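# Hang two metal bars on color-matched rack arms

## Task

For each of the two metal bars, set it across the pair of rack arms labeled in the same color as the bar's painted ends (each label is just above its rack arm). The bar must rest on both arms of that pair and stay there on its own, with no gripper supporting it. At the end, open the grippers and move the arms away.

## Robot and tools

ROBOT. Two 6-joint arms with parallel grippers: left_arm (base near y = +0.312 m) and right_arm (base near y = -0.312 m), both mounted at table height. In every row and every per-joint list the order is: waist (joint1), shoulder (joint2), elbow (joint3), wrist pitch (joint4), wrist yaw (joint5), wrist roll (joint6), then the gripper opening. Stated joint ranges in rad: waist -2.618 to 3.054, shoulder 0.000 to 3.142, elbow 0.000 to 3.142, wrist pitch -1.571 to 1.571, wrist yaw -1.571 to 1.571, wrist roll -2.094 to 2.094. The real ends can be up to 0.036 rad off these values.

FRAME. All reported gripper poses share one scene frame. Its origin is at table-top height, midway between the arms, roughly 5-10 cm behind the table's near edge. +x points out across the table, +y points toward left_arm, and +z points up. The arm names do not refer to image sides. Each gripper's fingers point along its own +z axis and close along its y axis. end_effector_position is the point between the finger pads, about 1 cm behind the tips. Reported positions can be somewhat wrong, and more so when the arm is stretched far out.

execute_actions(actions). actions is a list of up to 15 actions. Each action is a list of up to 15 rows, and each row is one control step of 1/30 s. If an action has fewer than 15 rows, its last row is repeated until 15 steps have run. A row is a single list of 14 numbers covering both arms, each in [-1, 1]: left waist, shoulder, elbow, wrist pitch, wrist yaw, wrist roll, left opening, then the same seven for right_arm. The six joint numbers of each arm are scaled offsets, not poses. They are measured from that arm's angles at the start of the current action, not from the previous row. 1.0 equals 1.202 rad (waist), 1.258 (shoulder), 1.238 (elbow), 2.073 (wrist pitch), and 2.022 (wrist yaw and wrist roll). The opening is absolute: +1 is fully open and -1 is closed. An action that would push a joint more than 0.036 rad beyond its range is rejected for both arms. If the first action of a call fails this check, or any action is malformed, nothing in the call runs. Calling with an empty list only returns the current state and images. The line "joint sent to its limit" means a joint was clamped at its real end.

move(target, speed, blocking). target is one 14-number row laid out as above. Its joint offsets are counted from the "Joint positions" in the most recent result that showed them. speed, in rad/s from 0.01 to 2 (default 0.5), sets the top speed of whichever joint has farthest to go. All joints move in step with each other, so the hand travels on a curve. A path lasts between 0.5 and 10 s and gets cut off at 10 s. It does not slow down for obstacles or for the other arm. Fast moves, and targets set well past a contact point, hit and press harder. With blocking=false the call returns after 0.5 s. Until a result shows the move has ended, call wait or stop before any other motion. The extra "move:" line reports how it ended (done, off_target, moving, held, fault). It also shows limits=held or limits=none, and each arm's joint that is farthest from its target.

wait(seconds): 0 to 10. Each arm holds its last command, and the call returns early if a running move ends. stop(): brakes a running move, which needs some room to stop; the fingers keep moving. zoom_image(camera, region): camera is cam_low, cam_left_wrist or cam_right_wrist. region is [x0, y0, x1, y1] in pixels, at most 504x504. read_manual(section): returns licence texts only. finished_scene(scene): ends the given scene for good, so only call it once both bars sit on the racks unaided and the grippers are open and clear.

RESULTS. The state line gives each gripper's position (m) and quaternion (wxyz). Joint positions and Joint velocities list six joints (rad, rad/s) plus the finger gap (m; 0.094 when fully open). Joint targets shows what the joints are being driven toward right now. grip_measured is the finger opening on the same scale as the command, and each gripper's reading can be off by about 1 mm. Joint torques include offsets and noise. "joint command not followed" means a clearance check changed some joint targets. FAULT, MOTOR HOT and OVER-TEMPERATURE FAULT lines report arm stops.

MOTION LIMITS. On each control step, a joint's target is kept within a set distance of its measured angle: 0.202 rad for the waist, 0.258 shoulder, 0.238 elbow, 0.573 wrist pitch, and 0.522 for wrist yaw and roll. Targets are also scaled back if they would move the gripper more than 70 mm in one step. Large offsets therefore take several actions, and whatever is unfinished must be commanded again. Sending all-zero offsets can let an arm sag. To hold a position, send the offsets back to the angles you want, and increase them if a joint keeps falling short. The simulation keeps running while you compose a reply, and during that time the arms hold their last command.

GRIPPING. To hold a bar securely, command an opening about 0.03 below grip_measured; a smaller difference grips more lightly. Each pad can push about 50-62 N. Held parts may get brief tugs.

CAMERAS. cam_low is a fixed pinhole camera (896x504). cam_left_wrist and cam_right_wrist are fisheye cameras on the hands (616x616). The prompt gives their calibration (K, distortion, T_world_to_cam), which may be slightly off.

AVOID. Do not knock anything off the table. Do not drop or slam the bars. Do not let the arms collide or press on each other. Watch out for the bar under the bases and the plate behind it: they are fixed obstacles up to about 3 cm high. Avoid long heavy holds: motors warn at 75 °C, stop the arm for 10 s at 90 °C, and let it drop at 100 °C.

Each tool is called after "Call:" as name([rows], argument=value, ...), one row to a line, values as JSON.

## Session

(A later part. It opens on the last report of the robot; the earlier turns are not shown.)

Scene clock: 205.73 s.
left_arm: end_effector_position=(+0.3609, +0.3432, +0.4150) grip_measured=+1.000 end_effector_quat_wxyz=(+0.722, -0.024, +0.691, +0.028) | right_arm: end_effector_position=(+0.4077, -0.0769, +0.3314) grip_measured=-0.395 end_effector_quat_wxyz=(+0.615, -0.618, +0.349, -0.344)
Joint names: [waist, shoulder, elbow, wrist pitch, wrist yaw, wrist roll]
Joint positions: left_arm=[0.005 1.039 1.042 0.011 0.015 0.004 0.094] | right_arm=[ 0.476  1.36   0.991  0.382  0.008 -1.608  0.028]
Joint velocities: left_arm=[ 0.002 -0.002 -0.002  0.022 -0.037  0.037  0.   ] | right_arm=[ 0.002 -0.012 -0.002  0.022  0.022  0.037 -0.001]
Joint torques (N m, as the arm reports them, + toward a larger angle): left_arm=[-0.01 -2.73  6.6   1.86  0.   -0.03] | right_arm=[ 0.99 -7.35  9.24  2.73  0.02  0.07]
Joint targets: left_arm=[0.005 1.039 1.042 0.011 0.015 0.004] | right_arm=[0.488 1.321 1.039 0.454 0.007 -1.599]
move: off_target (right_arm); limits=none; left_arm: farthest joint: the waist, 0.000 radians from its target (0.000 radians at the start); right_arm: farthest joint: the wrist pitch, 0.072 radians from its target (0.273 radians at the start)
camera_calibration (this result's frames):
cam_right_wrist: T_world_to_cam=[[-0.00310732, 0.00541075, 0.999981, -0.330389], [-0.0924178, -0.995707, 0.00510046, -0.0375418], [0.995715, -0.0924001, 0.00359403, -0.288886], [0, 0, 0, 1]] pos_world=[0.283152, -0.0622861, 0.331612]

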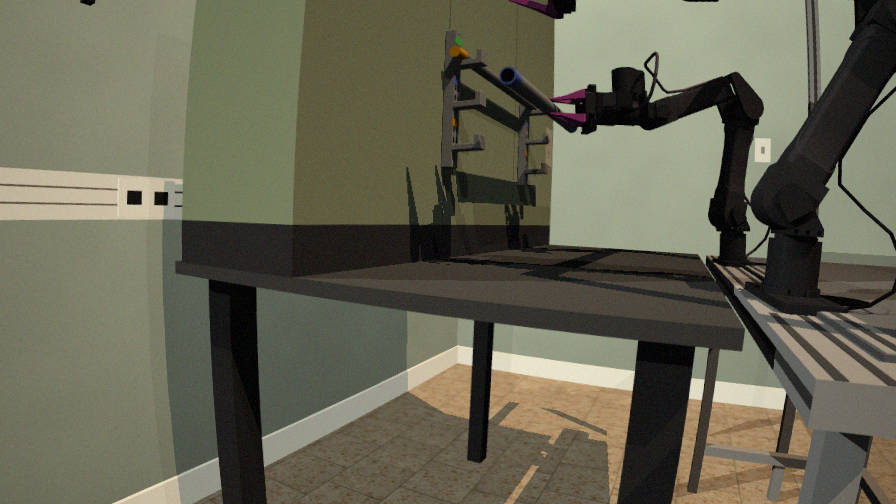

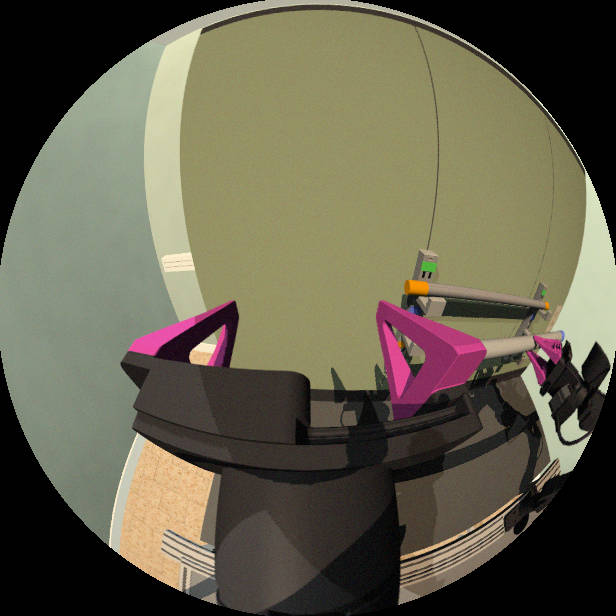

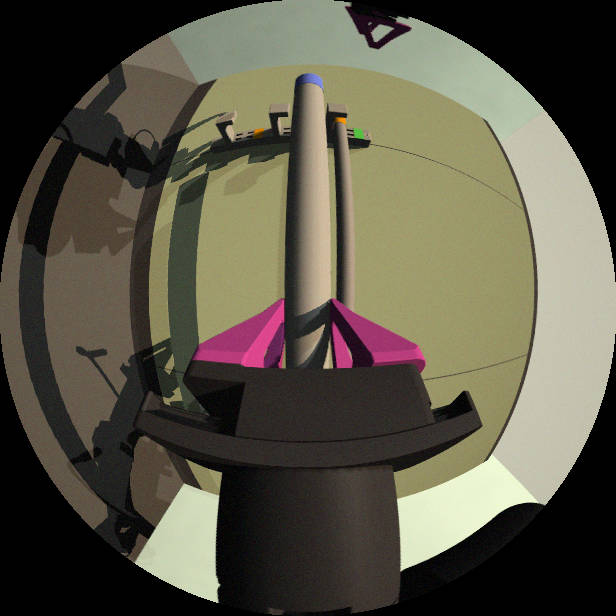

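Call:
execute_actions([
  [[0,0,0,0,0,0,1,0,-0.012,0.04,0.045,0,0.004,-0.5],[0,0,0,0,0,0,1,0,-0.006,0.043,0.047,0,0.004,-0.5],[0,0,0,0,0,0,1,0,0.001,0.048,0.048,0,0.004,-0.5],[0,0,0,0,0,0,1,0,0.010,0.055,0.05,0,0.004,-0.5],[0,0,0,0,0,0,1,0,0.021,0.064,0.052,0,0.004,-0.5],[0,0,0,0,0,0,1,0,0.033,0.073,0.054,0,0.004,-0.5],[0,0,0,0,0,0,1,0,0.047,0.084,0.056,0,0.004,-0.5],[0,0,0,0,0,0,1,0,0.061,0.095,0.059,0,0.004,-0.5],[0,0,0,0,0,0,1,0,0.075,0.106,0.061,0,0.004,-0.5],[0,0,0,0,0,0,1,0,0.089,0.117,0.064,0,0.004,-0.5],[0,0,0,0,0,0,1,0,0.101,0.126,0.066,0,0.004,-0.5],[0,0,0,0,0,0,1,0,0.112,0.135,0.068,0,0.004,-0.5],[0,0,0,0,0,0,1,0,0.121,0.142,0.069,0,0.004,-0.5],[0,0,0,0,0,0,1,0,0.128,0.147,0.07,0,0.004,-0.5],[0,0,0,0,0,0,1,0,0.132,0.15,0.071,0,0.004,-0.5]],
])

Call:
wait(seconds=0.5)

Scene clock: 220.93 s.
left_arm: end_effector_position=(+0.3609, +0.3432, +0.4150) grip_measured=+1.000 end_effector_quat_wxyz=(+0.722, -0.024, +0.691, +0.028) | right_arm: end_effector_position=(+0.4442, -0.0537, +0.3200) grip_measured=-0.395 end_effector_quat_wxyz=(+0.610, -0.623, +0.351, -0.341)
Joint names: [waist, shoulder, elbow, wrist pitch, wrist yaw, wrist roll]
Joint positions: left_arm=[0.005 1.039 1.042 0.011 0.015 0.004 0.094] | right_arm=[ 0.476  1.533  1.115  0.415  0.008 -1.608  0.028]
Joint velocities: left_arm=[-0.017  0.017 -0.007 -0.051  0.022  0.022  0.   ] | right_arm=[ 0.007  0.315  0.125  0.081  0.007  0.007 -0.   ]
Joint torques (N m, as the arm reports them, + toward a larger angle): left_arm=[ 0.   -2.73  6.6   1.86  0.   -0.03] | right_arm=[ 0.05 -7.89  9.52  2.92  0.04  0.04]
Joint targets: left_arm=[0.005 1.039 1.042 0.011 0.015 0.004] | right_arm=[0.476 1.526 1.177 0.530 0.008 -1.600]
camera_calibration (this result's frames):
cam_right_wrist: T_world_to_cam=[[0.0104945, 0.0138432, 0.999849, -0.324531], [-0.0916328, -0.995684, 0.0147473, -0.0144849], [0.995738, -0.0917737, -0.00918069, -0.318937], [0, 0, 0, 1]] pos_world=[0.319656, -0.0391999, 0.321767]

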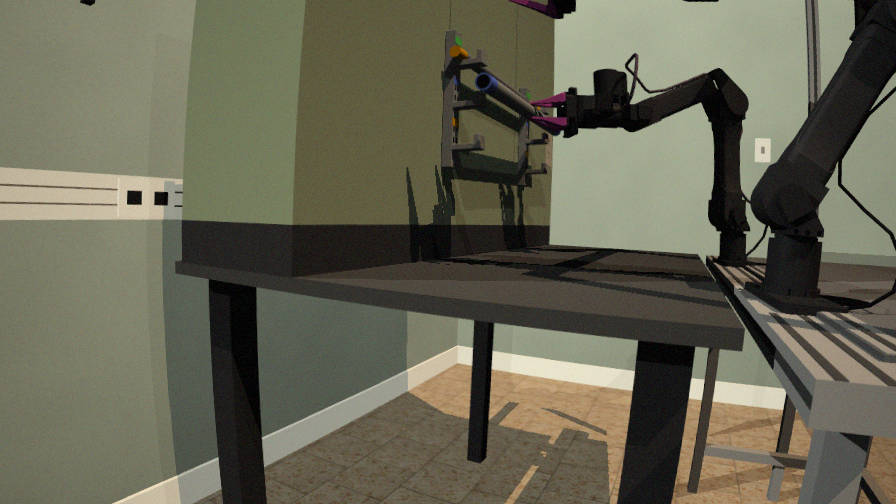

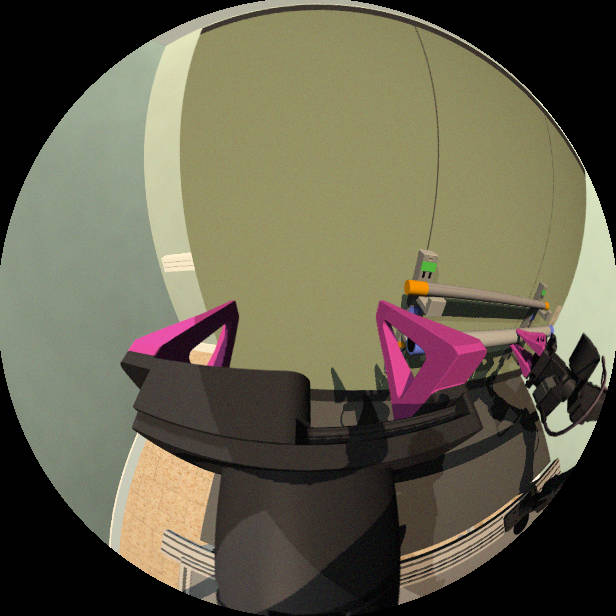

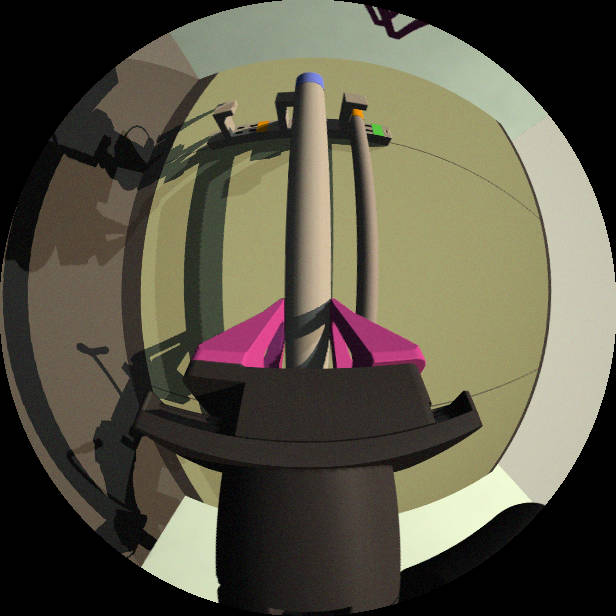

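Scene clock: 221.43 s.
left_arm: end_effector_position=(+0.3609, +0.3432, +0.4150) grip_measured=+1.000 end_effector_quat_wxyz=(+0.722, -0.024, +0.691, +0.028) | right_arm: end_effector_position=(+0.4475, -0.0515, +0.3177) grip_measured=-0.395 end_effector_quat_wxyz=(+0.611, -0.622, +0.351, -0.341)
Joint names: [waist, shoulder, elbow, wrist pitch, wrist yaw, wrist roll]
Joint positions: left_arm=[0.005 1.039 1.042 0.011 0.015 0.004 0.094] | right_arm=[ 0.476  1.55   1.121  0.429  0.008 -1.606  0.028]
Joint velocities: left_arm=[ 0.007 -0.007  0.012  0.037 -0.066 -0.007  0.   ] | right_arm=[ 0.027 -0.032  0.002  0.022  0.066 -0.022 -0.001]
Joint torques (N m, as the arm reports them, + toward a larger angle): left_arm=[ 0.   -2.74  6.61  1.86  0.01 -0.03] | right_arm=[ 0.04 -7.96  9.72  2.97  0.02  0.06]
Joint targets: left_arm=[0.005 1.039 1.042 0.011 0.015 0.004] | right_arm=[0.476 1.526 1.177 0.529 0.008 -1.600]
wait: 0.50 s; no rest
camera_calibration (this result's frames):
cam_right_wrist: T_world_to_cam=[[0.00967027, 0.0115363, 0.999887, -0.322051], [-0.0917535, -0.995705, 0.0123755, -0.011184], [0.995735, -0.0918628, -0.00857023, -0.32226], [0, 0, 0, 1]] pos_world=[0.322974, -0.0370244, 0.319391]

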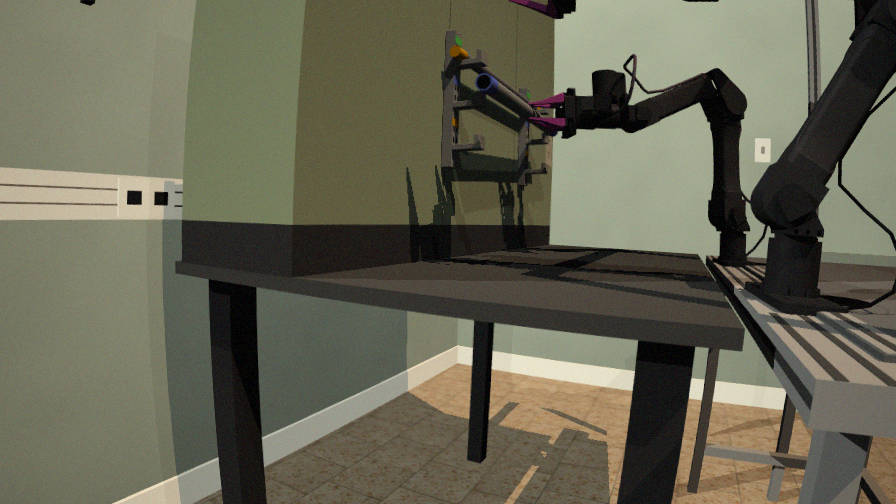

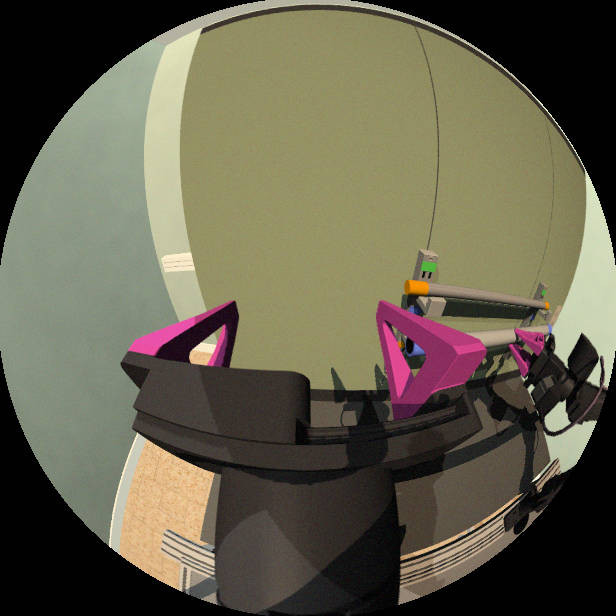

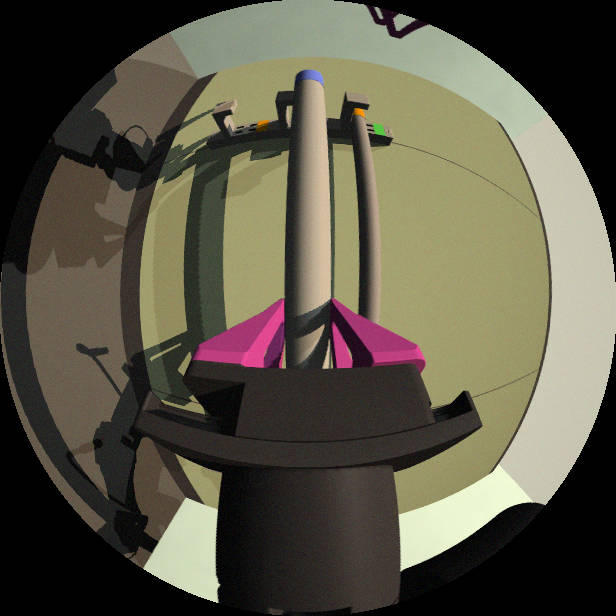

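Call:
execute_actions([
  [[0,0,0,0,0,0,1,0,-0.02,0.048,0.048,0,0.003,-0.5],[0,0,0,0,0,0,1,0,-0.02,0.051,0.048,0,0.003,-0.5],[0,0,0,0,0,0,1,0,-0.02,0.054,0.048,0,0.003,-0.5],[0,0,0,0,0,0,1,0,-0.02,0.057,0.048,0,0.003,-0.5],[0,0,0,0,0,0,1,0,-0.02,0.06,0.048,0,0.003,-0.5],[0,0,0,0,0,0,1,0,-0.02,0.063,0.048,0,0.003,-0.5]],
])

Scene clock: 227.30 s.
left_arm: end_effector_position=(+0.3609, +0.3432, +0.4150) grip_measured=+1.000 end_effector_quat_wxyz=(+0.722, -0.024, +0.691, +0.028) | right_arm: end_effector_position=(+0.4492, -0.0516, +0.3332) grip_measured=-0.395 end_effector_quat_wxyz=(+0.621, -0.611, +0.346, -0.348)
Joint names: [waist, shoulder, elbow, wrist pitch, wrist yaw, wrist roll]
Joint positions: left_arm=[0.005 1.039 1.042 0.011 0.015 0.004 0.094] | right_arm=[ 0.476  1.55   1.15   0.434  0.01  -1.606  0.028]
Joint velocities: left_arm=[-0.037  0.002  0.007 -0.007 -0.081  0.007  0.   ] | right_arm=[ 0.017 -0.002 -0.002 -0.081 -0.037 -0.051 -0.001]
Joint torques (N m, as the arm reports them, + toward a larger angle): left_arm=[-0.02 -2.74  6.63  1.86  0.01 -0.03] | right_arm=[ 0.04 -8.07  9.33  2.91  0.02  0.06]
Joint targets: left_arm=[0.005 1.039 1.042 0.011 0.015 0.004] | right_arm=[0.476 1.525 1.199 0.529 0.008 -1.600]
camera_calibration (this result's frames):
cam_right_wrist: T_world_to_cam=[[-0.0190942, -0.00626611, 0.999798, -0.325527], [-0.0950904, -0.995436, -0.00805482, -0.00297477], [0.995285, -0.095225, 0.0184112, -0.33281], [0, 0, 0, 1]] pos_world=[0.324742, -0.0366928, 0.331564]

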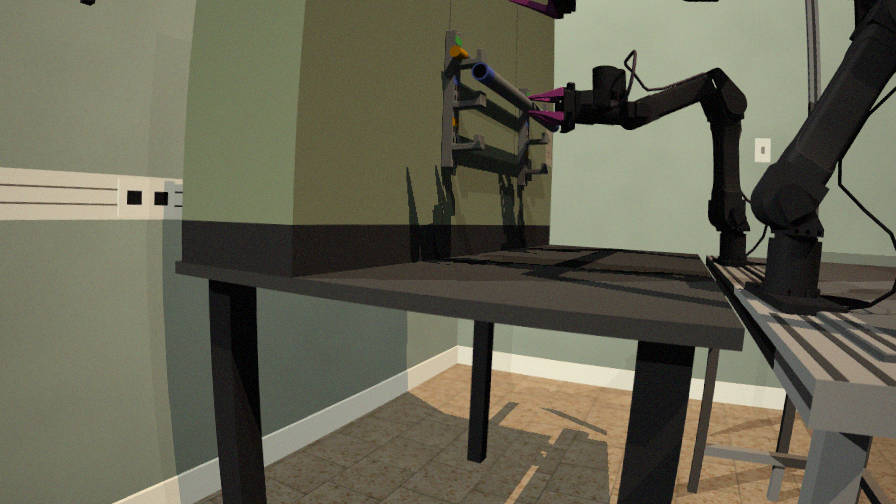

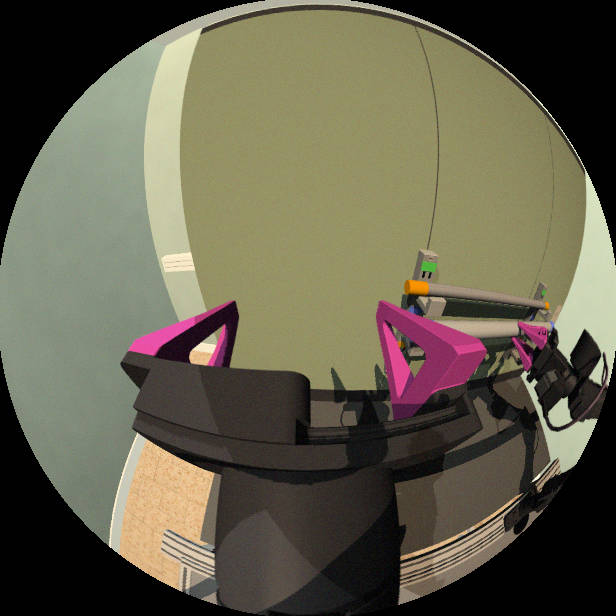

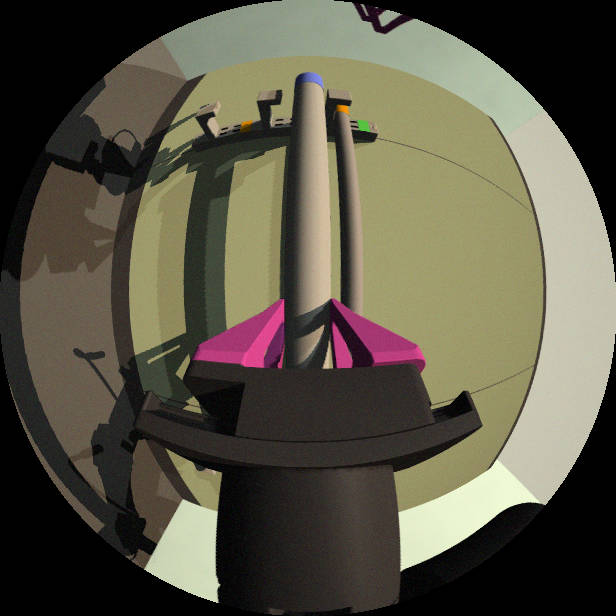

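Call:
execute_actions([
  [[0,0,0,0,0,0,1,0,-0.012,0.042,0.043,0,0.003,-0.5],[0,0,0,0,0,0,1,0,-0.009,0.045,0.043,0,0.003,-0.5],[0,0,0,0,0,0,1,0,-0.004,0.05,0.043,0,0.003,-0.5],[0,0,0,0,0,0,1,0,0.002,0.056,0.043,0,0.003,-0.5],[0,0,0,0,0,0,1,0,0.009,0.063,0.043,0,0.003,-0.5],[0,0,0,0,0,0,1,0,0.017,0.07,0.043,0,0.003,-0.5],[0,0,0,0,0,0,1,0,0.025,0.078,0.043,0,0.003,-0.5],[0,0,0,0,0,0,1,0,0.032,0.085,0.043,0,0.003,-0.5],[0,0,0,0,0,0,1,0,0.038,0.091,0.043,0,0.003,-0.5],[0,0,0,0,0,0,1,0,0.043,0.096,0.043,0,0.003,-0.5],[0,0,0,0,0,0,1,0,0.046,0.099,0.043,0,0.003,-0.5],[0,0,0,0,0,0,1,0,0.048,0.1,0.043,0,0.003,-0.5]],
])

Call:
wait(seconds=0.4)

Scene clock: 234.77 s.
left_arm: end_effector_position=(+0.3609, +0.3432, +0.4150) grip_measured=+1.000 end_effector_quat_wxyz=(+0.722, -0.024, +0.691, +0.028) | right_arm: end_effector_position=(+0.4670, -0.0404, +0.3263) grip_measured=-0.395 end_effector_quat_wxyz=(+0.617, -0.615, +0.349, -0.346)
Joint names: [waist, shoulder, elbow, wrist pitch, wrist yaw, wrist roll]
Joint positions: left_arm=[0.005 1.039 1.042 0.011 0.015 0.004 0.094] | right_arm=[ 0.476  1.632  1.219  0.434  0.01  -1.606  0.028]
Joint velocities: left_arm=[-0.022  0.007 -0.012  0.022 -0.007  0.037  0.   ] | right_arm=[-0.012  0.056 -0.007 -0.007 -0.007 -0.051  0.   ]
Joint torques (N m, as the arm reports them, + toward a larger angle): left_arm=[ 0.   -2.75  6.62  1.86  0.01 -0.03] | right_arm=[ 0.03 -8.73  9.67  2.88  0.02  0.06]
Joint targets: left_arm=[0.005 1.039 1.042 0.011 0.015 0.004] | right_arm=[0.476 1.610 1.274 0.523 0.010 -1.600]
camera_calibration (this result's frames):
cam_right_wrist: T_world_to_cam=[[-0.0086978, 0.000171393, 0.999962, -0.322853], [-0.0953995, -0.995439, -0.000659179, 0.00751061], [0.995401, -0.0954017, 0.00867448, -0.346177], [0, 0, 0, 1]] pos_world=[0.342493, -0.0254942, 0.325848]

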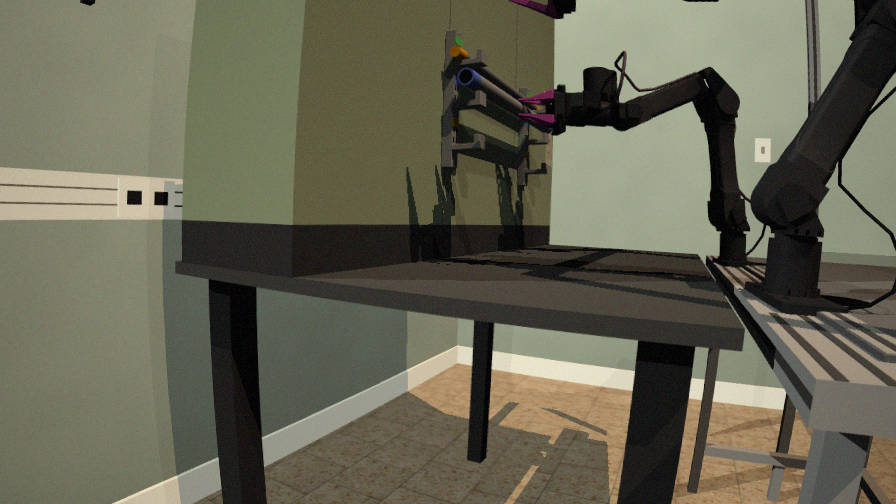

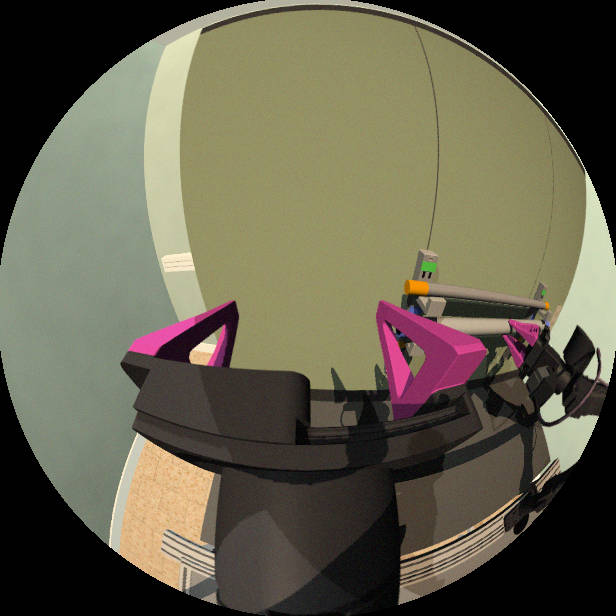

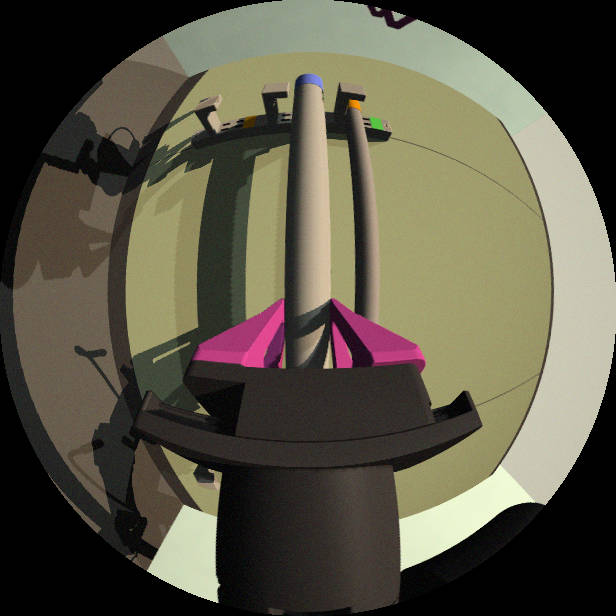

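Scene clock: 235.17 s.
left_arm: end_effector_position=(+0.3609, +0.3432, +0.4150) grip_measured=+1.000 end_effector_quat_wxyz=(+0.722, -0.024, +0.691, +0.028) | right_arm: end_effector_position=(+0.4673, -0.0402, +0.3253) grip_measured=-0.395 end_effector_quat_wxyz=(+0.617, -0.615, +0.349, -0.346)
Joint names: [waist, shoulder, elbow, wrist pitch, wrist yaw, wrist roll]
Joint positions: left_arm=[0.005 1.039 1.042 0.011 0.015 0.004 0.094] | right_arm=[ 0.476  1.634  1.219  0.434  0.01  -1.606  0.028]
Joint velocities: left_arm=[-0.002 -0.002 -0.002  0.007  0.022  0.007  0.   ] | right_arm=[-0.007 -0.017 -0.022  0.051  0.007 -0.037 -0.001]
Joint torques (N m, as the arm reports them, + toward a larger angle): left_arm=[ 0.01 -2.72  6.62  1.86  0.   -0.03] | right_arm=[ 0.03 -8.61  9.62  2.88  0.01  0.05]
Joint targets: left_arm=[0.005 1.039 1.042 0.011 0.015 0.004] | right_arm=[0.476 1.610 1.274 0.523 0.010 -1.600]
wait: 0.40 s; at rest by 0.20 s
camera_calibration (this result's frames):
cam_right_wrist: T_world_to_cam=[[-0.00707779, 0.00117439, 0.999974, -0.322584], [-0.0953223, -0.995446, 0.00049438, 0.00737826], [0.995421, -0.0953164, 0.0071575, -0.345982], [0, 0, 0, 1]] pos_world=[0.342818, -0.0252543, 0.325049]

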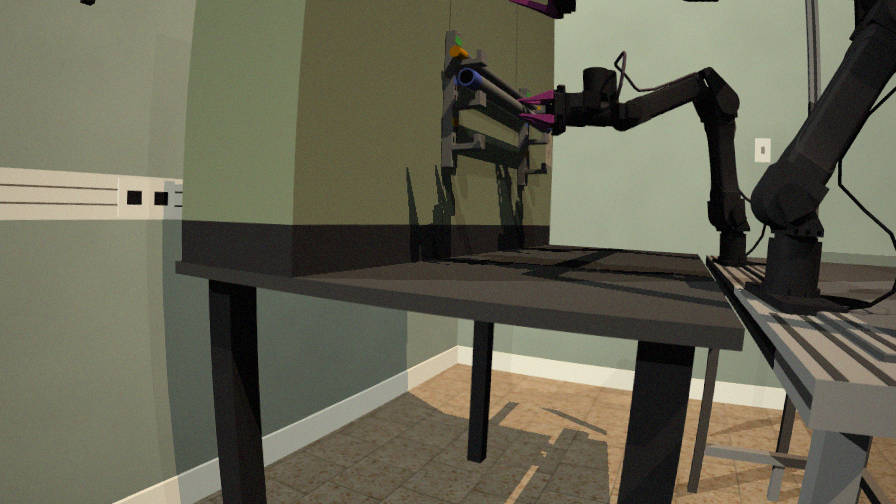

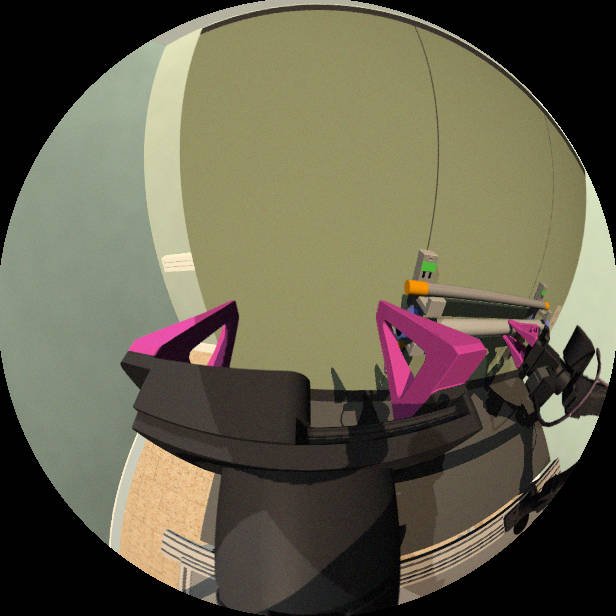

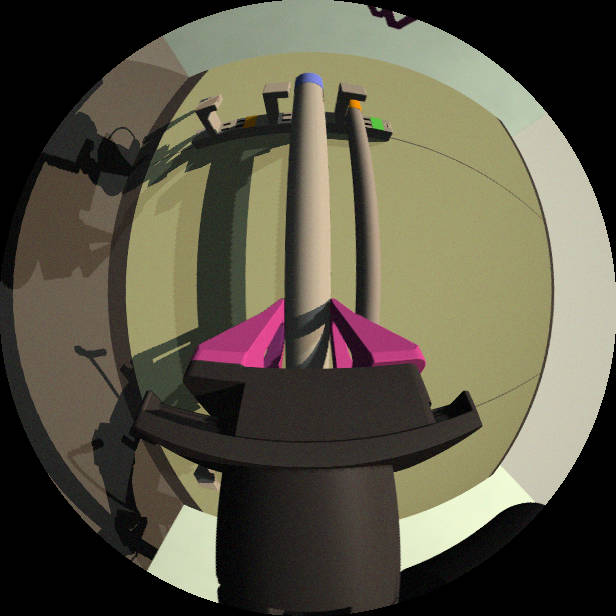

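Call:
execute_actions([
  [[0,0,0,0,0,0,1,0,-0.016,0.048,0.043,0,0.003,-0.5],[0,0,0,0,0,0,1,0,-0.013,0.053,0.043,0,0.003,-0.5],[0,0,0,0,0,0,1,0,-0.008,0.059,0.043,0,0.003,-0.5],[0,0,0,0,0,0,1,0,-0.002,0.066,0.043,0,0.003,-0.5],[0,0,0,0,0,0,1,0,0.005,0.074,0.043,0,0.003,-0.5],[0,0,0,0,0,0,1,0,0.013,0.082,0.043,0,0.003,-0.5],[0,0,0,0,0,0,1,0,0.021,0.09,0.043,0,0.003,-0.5],[0,0,0,0,0,0,1,0,0.028,0.098,0.043,0,0.003,-0.5],[0,0,0,0,0,0,1,0,0.035,0.104,0.043,0,0.003,-0.5],[0,0,0,0,0,0,1,0,0.04,0.109,0.043,0,0.003,-0.5],[0,0,0,0,0,0,1,0,0.043,0.112,0.043,0,0.003,-0.5],[0,0,0,0,0,0,1,0,0.045,0.114,0.043,0,0.003,-0.5]],
])

Call:
wait(seconds=0.4)

Call:
zoom_image(camera="cam_left_wrist", region=[380, 240, 600, 400])

Scene clock: 247.13 s.
left_arm: end_effector_position=(+0.3609, +0.3432, +0.4150) grip_measured=+1.000 end_effector_quat_wxyz=(+0.722, -0.024, +0.691, +0.028) | right_arm: end_effector_position=(+0.4848, -0.0295, +0.3289) grip_measured=-0.395 end_effector_quat_wxyz=(+0.620, -0.612, +0.347, -0.348)
Joint names: [waist, shoulder, elbow, wrist pitch, wrist yaw, wrist roll]
Joint positions: left_arm=[0.005 1.039 1.042 0.011 0.015 0.004 0.094] | right_arm=[ 0.476  1.71   1.307  0.433  0.01  -1.607  0.028]
Joint velocities: left_arm=[ 0.012 -0.007 -0.007  0.037 -0.037  0.022  0.   ] | right_arm=[ 0.002  0.066 -0.002 -0.037  0.037  0.022 -0.   ]
Joint torques (N m, as the arm reports them, + toward a larger angle): left_arm=[ 0.   -2.74  6.6   1.86  0.   -0.03] | right_arm=[ 0.04 -9.34  9.52  2.88  0.02  0.06]
Joint targets: left_arm=[0.005 1.039 1.042 0.011 0.015 0.004] | right_arm=[0.476 1.690 1.360 0.523 0.010 -1.601]
camera_calibration (this result's frames):
cam_right_wrist: T_world_to_cam=[[-0.0169959, -0.00451494, 0.999845, -0.321347], [-0.0957605, -0.995386, -0.00612259, 0.0220413], [0.995259, -0.0958497, 0.0164851, -0.365395], [0, 0, 0, 1]] pos_world=[0.360312, -0.0145343, 0.327456]

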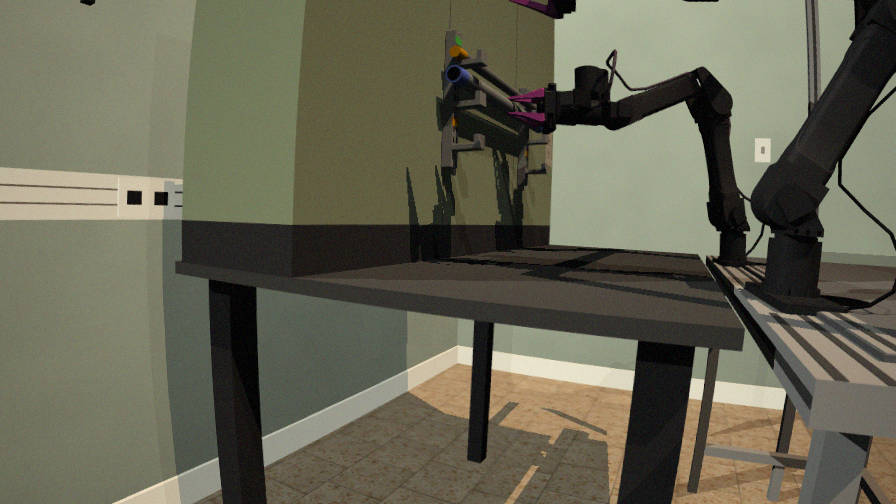

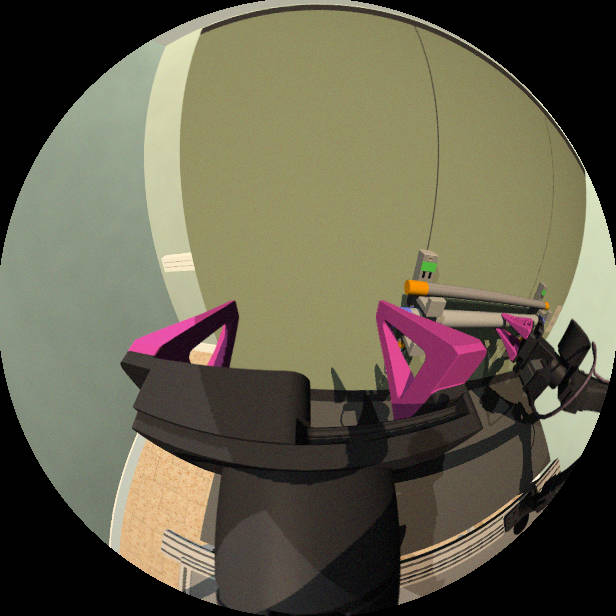

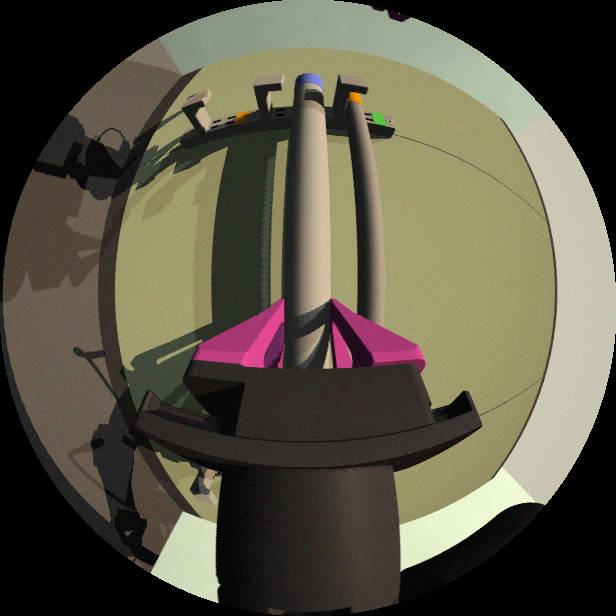

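Scene clock: 247.53 s.
left_arm: end_effector_position=(+0.3609, +0.3432, +0.4150) grip_measured=+1.000 end_effector_quat_wxyz=(+0.722, -0.024, +0.691, +0.028) | right_arm: end_effector_position=(+0.4856, -0.0289, +0.3264) grip_measured=-0.395 end_effector_quat_wxyz=(+0.619, -0.613, +0.348, -0.347)
Joint names: [waist, shoulder, elbow, wrist pitch, wrist yaw, wrist roll]
Joint positions: left_arm=[0.005 1.039 1.042 0.011 0.015 0.004 0.094] | right_arm=[ 0.476  1.714  1.307  0.433  0.01  -1.607  0.028]
Joint velocities: left_arm=[ 0.007 -0.002 -0.012 -0.095  0.022 -0.066  0.   ] | right_arm=[-0.022 -0.007 -0.012  0.007  0.007  0.022  0.   ]
Joint torques (N m, as the arm reports them, + toward a larger angle): left_arm=[ 0.   -2.73  6.63  1.86  0.   -0.03] | right_arm=[ 0.02 -9.33  9.54  2.88  0.03  0.05]
Joint targets: left_arm=[0.005 1.039 1.042 0.011 0.015 0.004] | right_arm=[0.476 1.690 1.360 0.523 0.010 -1.601]
wait: 0.40 s; at rest by 0.23 s
camera_calibration (this result's frames):
cam_right_wrist: T_world_to_cam=[[-0.0131075, -0.0021093, 0.999912, -0.320707], [-0.0955933, -0.995415, -0.00335291, 0.0217205], [0.995334, -0.0956288, 0.0128457, -0.364924], [0, 0, 0, 1]] pos_world=[0.361094, -0.0139529, 0.32544]

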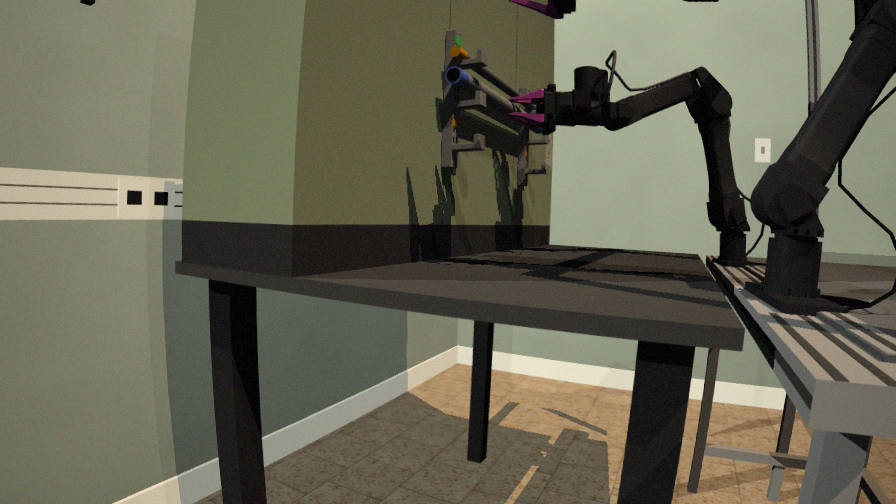

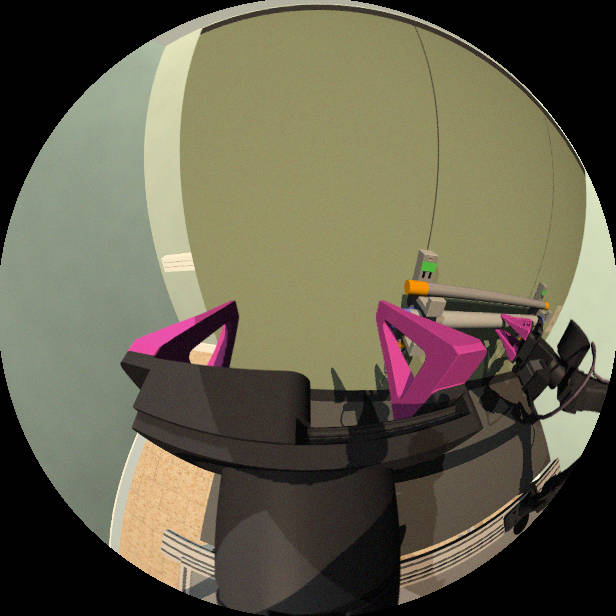

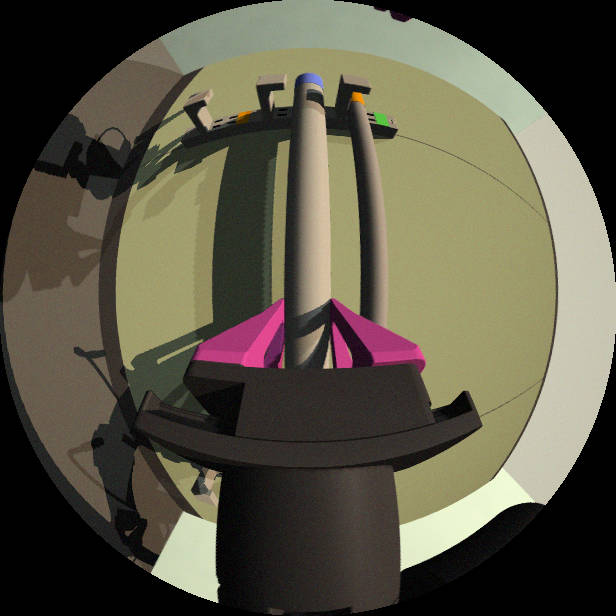

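Region (380, 240, 600, 400) of cam_left_wrist's 616x616 image, scaled by 2.291, with more detail than that image has; it fills the top 367 rows of this view, and the rest is white.

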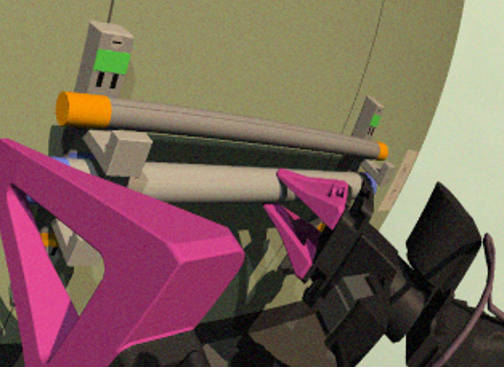

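Call:
execute_actions([
  [[0,0,0,0,0,0,1,0,-0.018,0.02,0.046,0,0.003,-0.5],[0,0,0,0,0,0,1,0,-0.017,0.005,0.048,0,0.003,-0.5],[0,0,0,0,0,0,1,0,-0.016,0,0.05,0,0.003,-0.5],[0,0,0,0,0,0,1,0,-0.015,-0.003,0.052,0,0.003,-0.5],[0,0,0,0,0,0,1,0,-0.014,-0.006,0.054,0,0.003,-0.5],[0,0,0,0,0,0,1,0,-0.013,-0.009,0.056,0,0.003,-0.5],[0,0,0,0,0,0,1,0,-0.012,-0.012,0.058,0,0.003,-0.5],[0,0,0,0,0,0,1,0,-0.011,-0.015,0.06,0,0.003,-0.5],[0,0,0,0,0,0,1,0,-0.010,-0.018,0.062,0,0.003,-0.5],[0,0,0,0,0,0,1,0,-0.009,-0.021,0.064,0,0.003,-0.5],[0,0,0,0,0,0,1,0,-0.008,-0.024,0.066,0,0.003,-0.5],[0,0,0,0,0,0,1,0,-0.007,-0.027,0.068,0,0.003,-0.5],[0,0,0,0,0,0,1,0,-0.006,-0.030,0.07,0,0.003,-0.5],[0,0,0,0,0,0,1,0,-0.006,-0.033,0.07,0,0.003,-0.5],[0,0,0,0,0,0,1,0,-0.006,-0.035,0.07,0,0.003,-0.5]],
])

Call:
wait(seconds=0.4)

Scene clock: 263.57 s.
left_arm: end_effector_position=(+0.3609, +0.3432, +0.4150) grip_measured=+1.000 end_effector_quat_wxyz=(+0.722, -0.024, +0.691, +0.028) | right_arm: end_effector_position=(+0.4849, -0.0285, +0.3093) grip_measured=-0.395 end_effector_quat_wxyz=(+0.613, -0.619, +0.351, -0.344)
Joint names: [waist, shoulder, elbow, wrist pitch, wrist yaw, wrist roll]
Joint positions: left_arm=[0.005 1.039 1.042 0.011 0.015 0.004 0.094] | right_arm=[ 0.476  1.723  1.266  0.465  0.01  -1.607  0.028]
Joint velocities: left_arm=[-0.022 -0.007 -0.002 -0.037  0.037 -0.037  0.   ] | right_arm=[-0.012  0.046 -0.1    0.007 -0.095 -0.037  0.001]
Joint torques (N m, as the arm reports them, + toward a larger angle): left_arm=[ 0.01 -2.74  6.59  1.86  0.   -0.03] | right_arm=[ 0.04 -9.19  6.3   3.03  0.02  0.05]
Joint targets: left_arm=[0.005 1.039 1.042 0.011 0.015 0.004] | right_arm=[0.476 1.707 1.264 0.578 0.010 -1.601]
camera_calibration (this result's frames):
cam_right_wrist: T_world_to_cam=[[0.00179531, 0.00711983, 0.999973, -0.310641], [-0.0948525, -0.995465, 0.00725802, 0.0183511], [0.99549, -0.094863, -0.00111183, -0.359727], [0, 0, 0, 1]] pos_world=[0.360403, -0.0136453, 0.310099]

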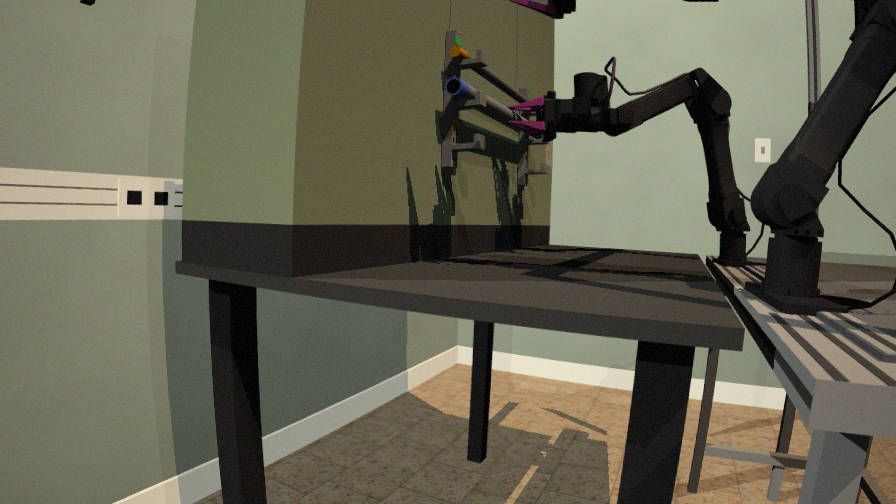

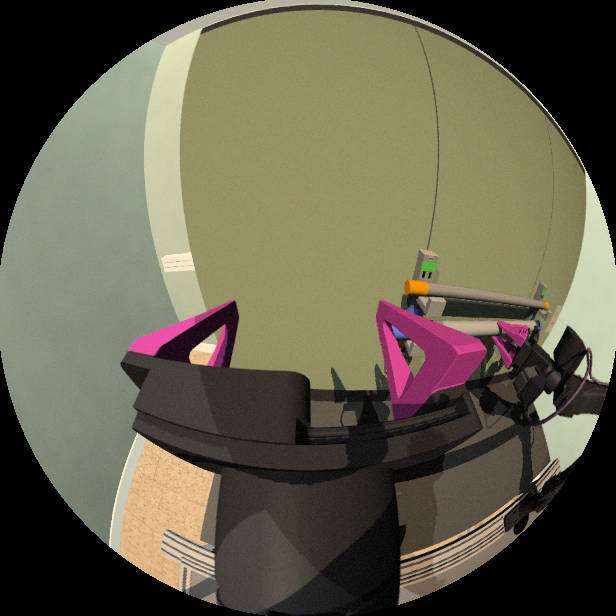

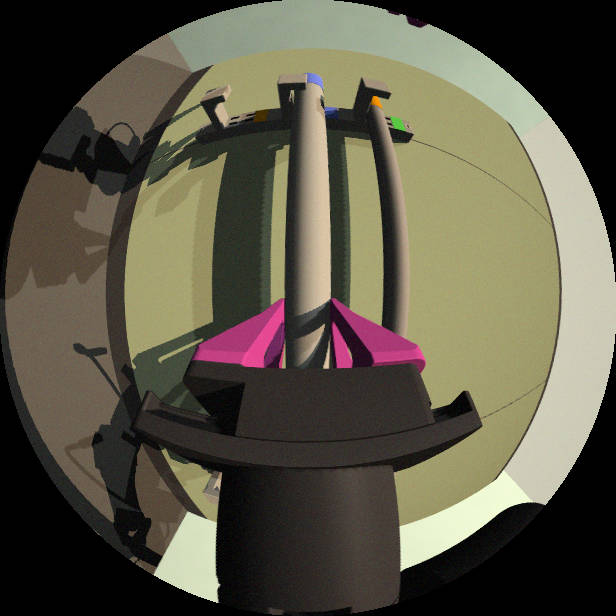

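Scene clock: 263.97 s.
left_arm: end_effector_position=(+0.3609, +0.3432, +0.4150) grip_measured=+1.000 end_effector_quat_wxyz=(+0.722, -0.024, +0.691, +0.028) | right_arm: end_effector_position=(+0.4853, -0.0282, +0.3065) grip_measured=-0.395 end_effector_quat_wxyz=(+0.614, -0.618, +0.352, -0.343)
Joint names: [waist, shoulder, elbow, wrist pitch, wrist yaw, wrist roll]
Joint positions: left_arm=[0.005 1.039 1.042 0.011 0.015 0.004 0.094] | right_arm=[ 0.476  1.728  1.26   0.477  0.01  -1.603  0.028]
Joint velocities: left_arm=[ 0.002  0.007  0.007  0.037  0.007 -0.051  0.   ] | right_arm=[-0.007  0.012 -0.012 -0.007 -0.022  0.022 -0.   ]
Joint torques (N m, as the arm reports them, + toward a larger angle): left_arm=[-0.01 -2.72  6.61  1.86  0.   -0.03] | right_arm=[ 0.03 -9.25  6.27  2.97  0.01  0.02]
Joint targets: left_arm=[0.005 1.039 1.042 0.011 0.015 0.004] | right_arm=[0.476 1.707 1.264 0.578 0.010 -1.601]
wait: 0.40 s; at rest by 0.37 s
camera_calibration (this result's frames):
cam_right_wrist: T_world_to_cam=[[0.00325019, 0.00398263, 0.999987, -0.308621], [-0.0948972, -0.995478, 0.00427311, 0.0197164], [0.995482, -0.0949098, -0.00285756, -0.359541], [0, 0, 0, 1]] pos_world=[0.36079, -0.0132676, 0.307505]

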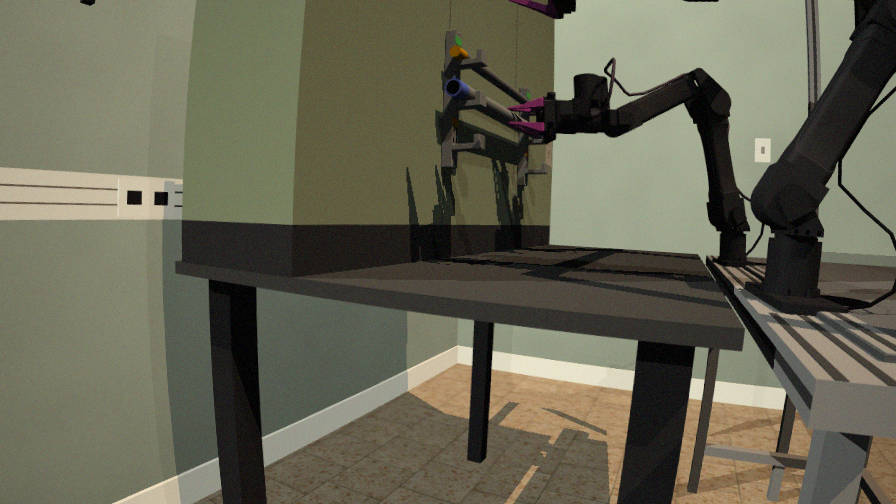

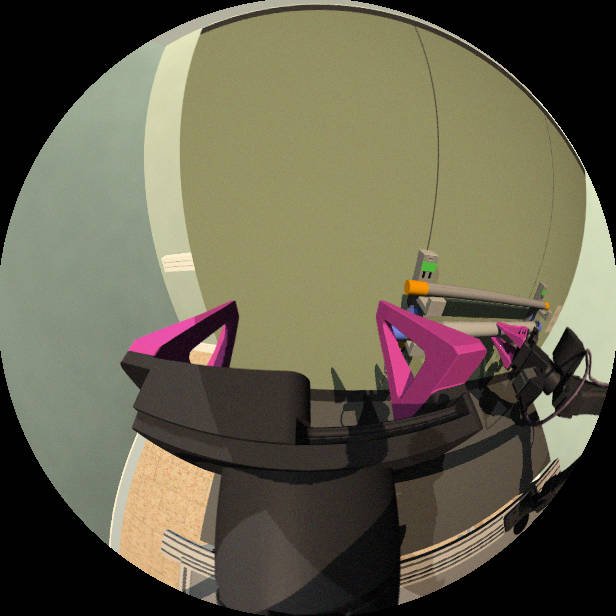

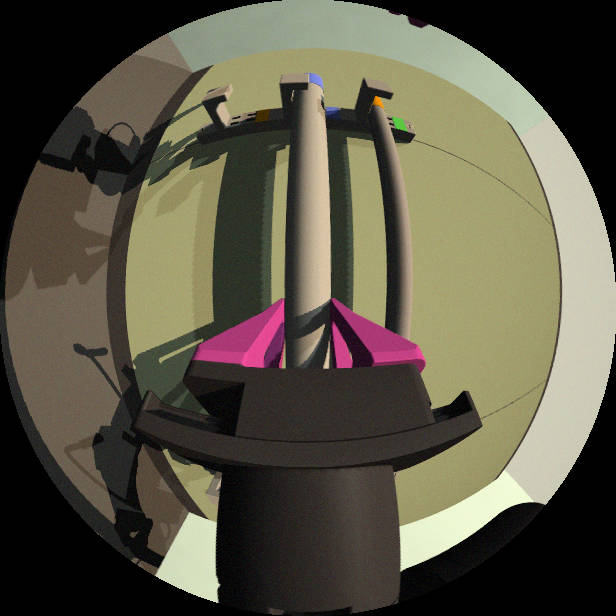

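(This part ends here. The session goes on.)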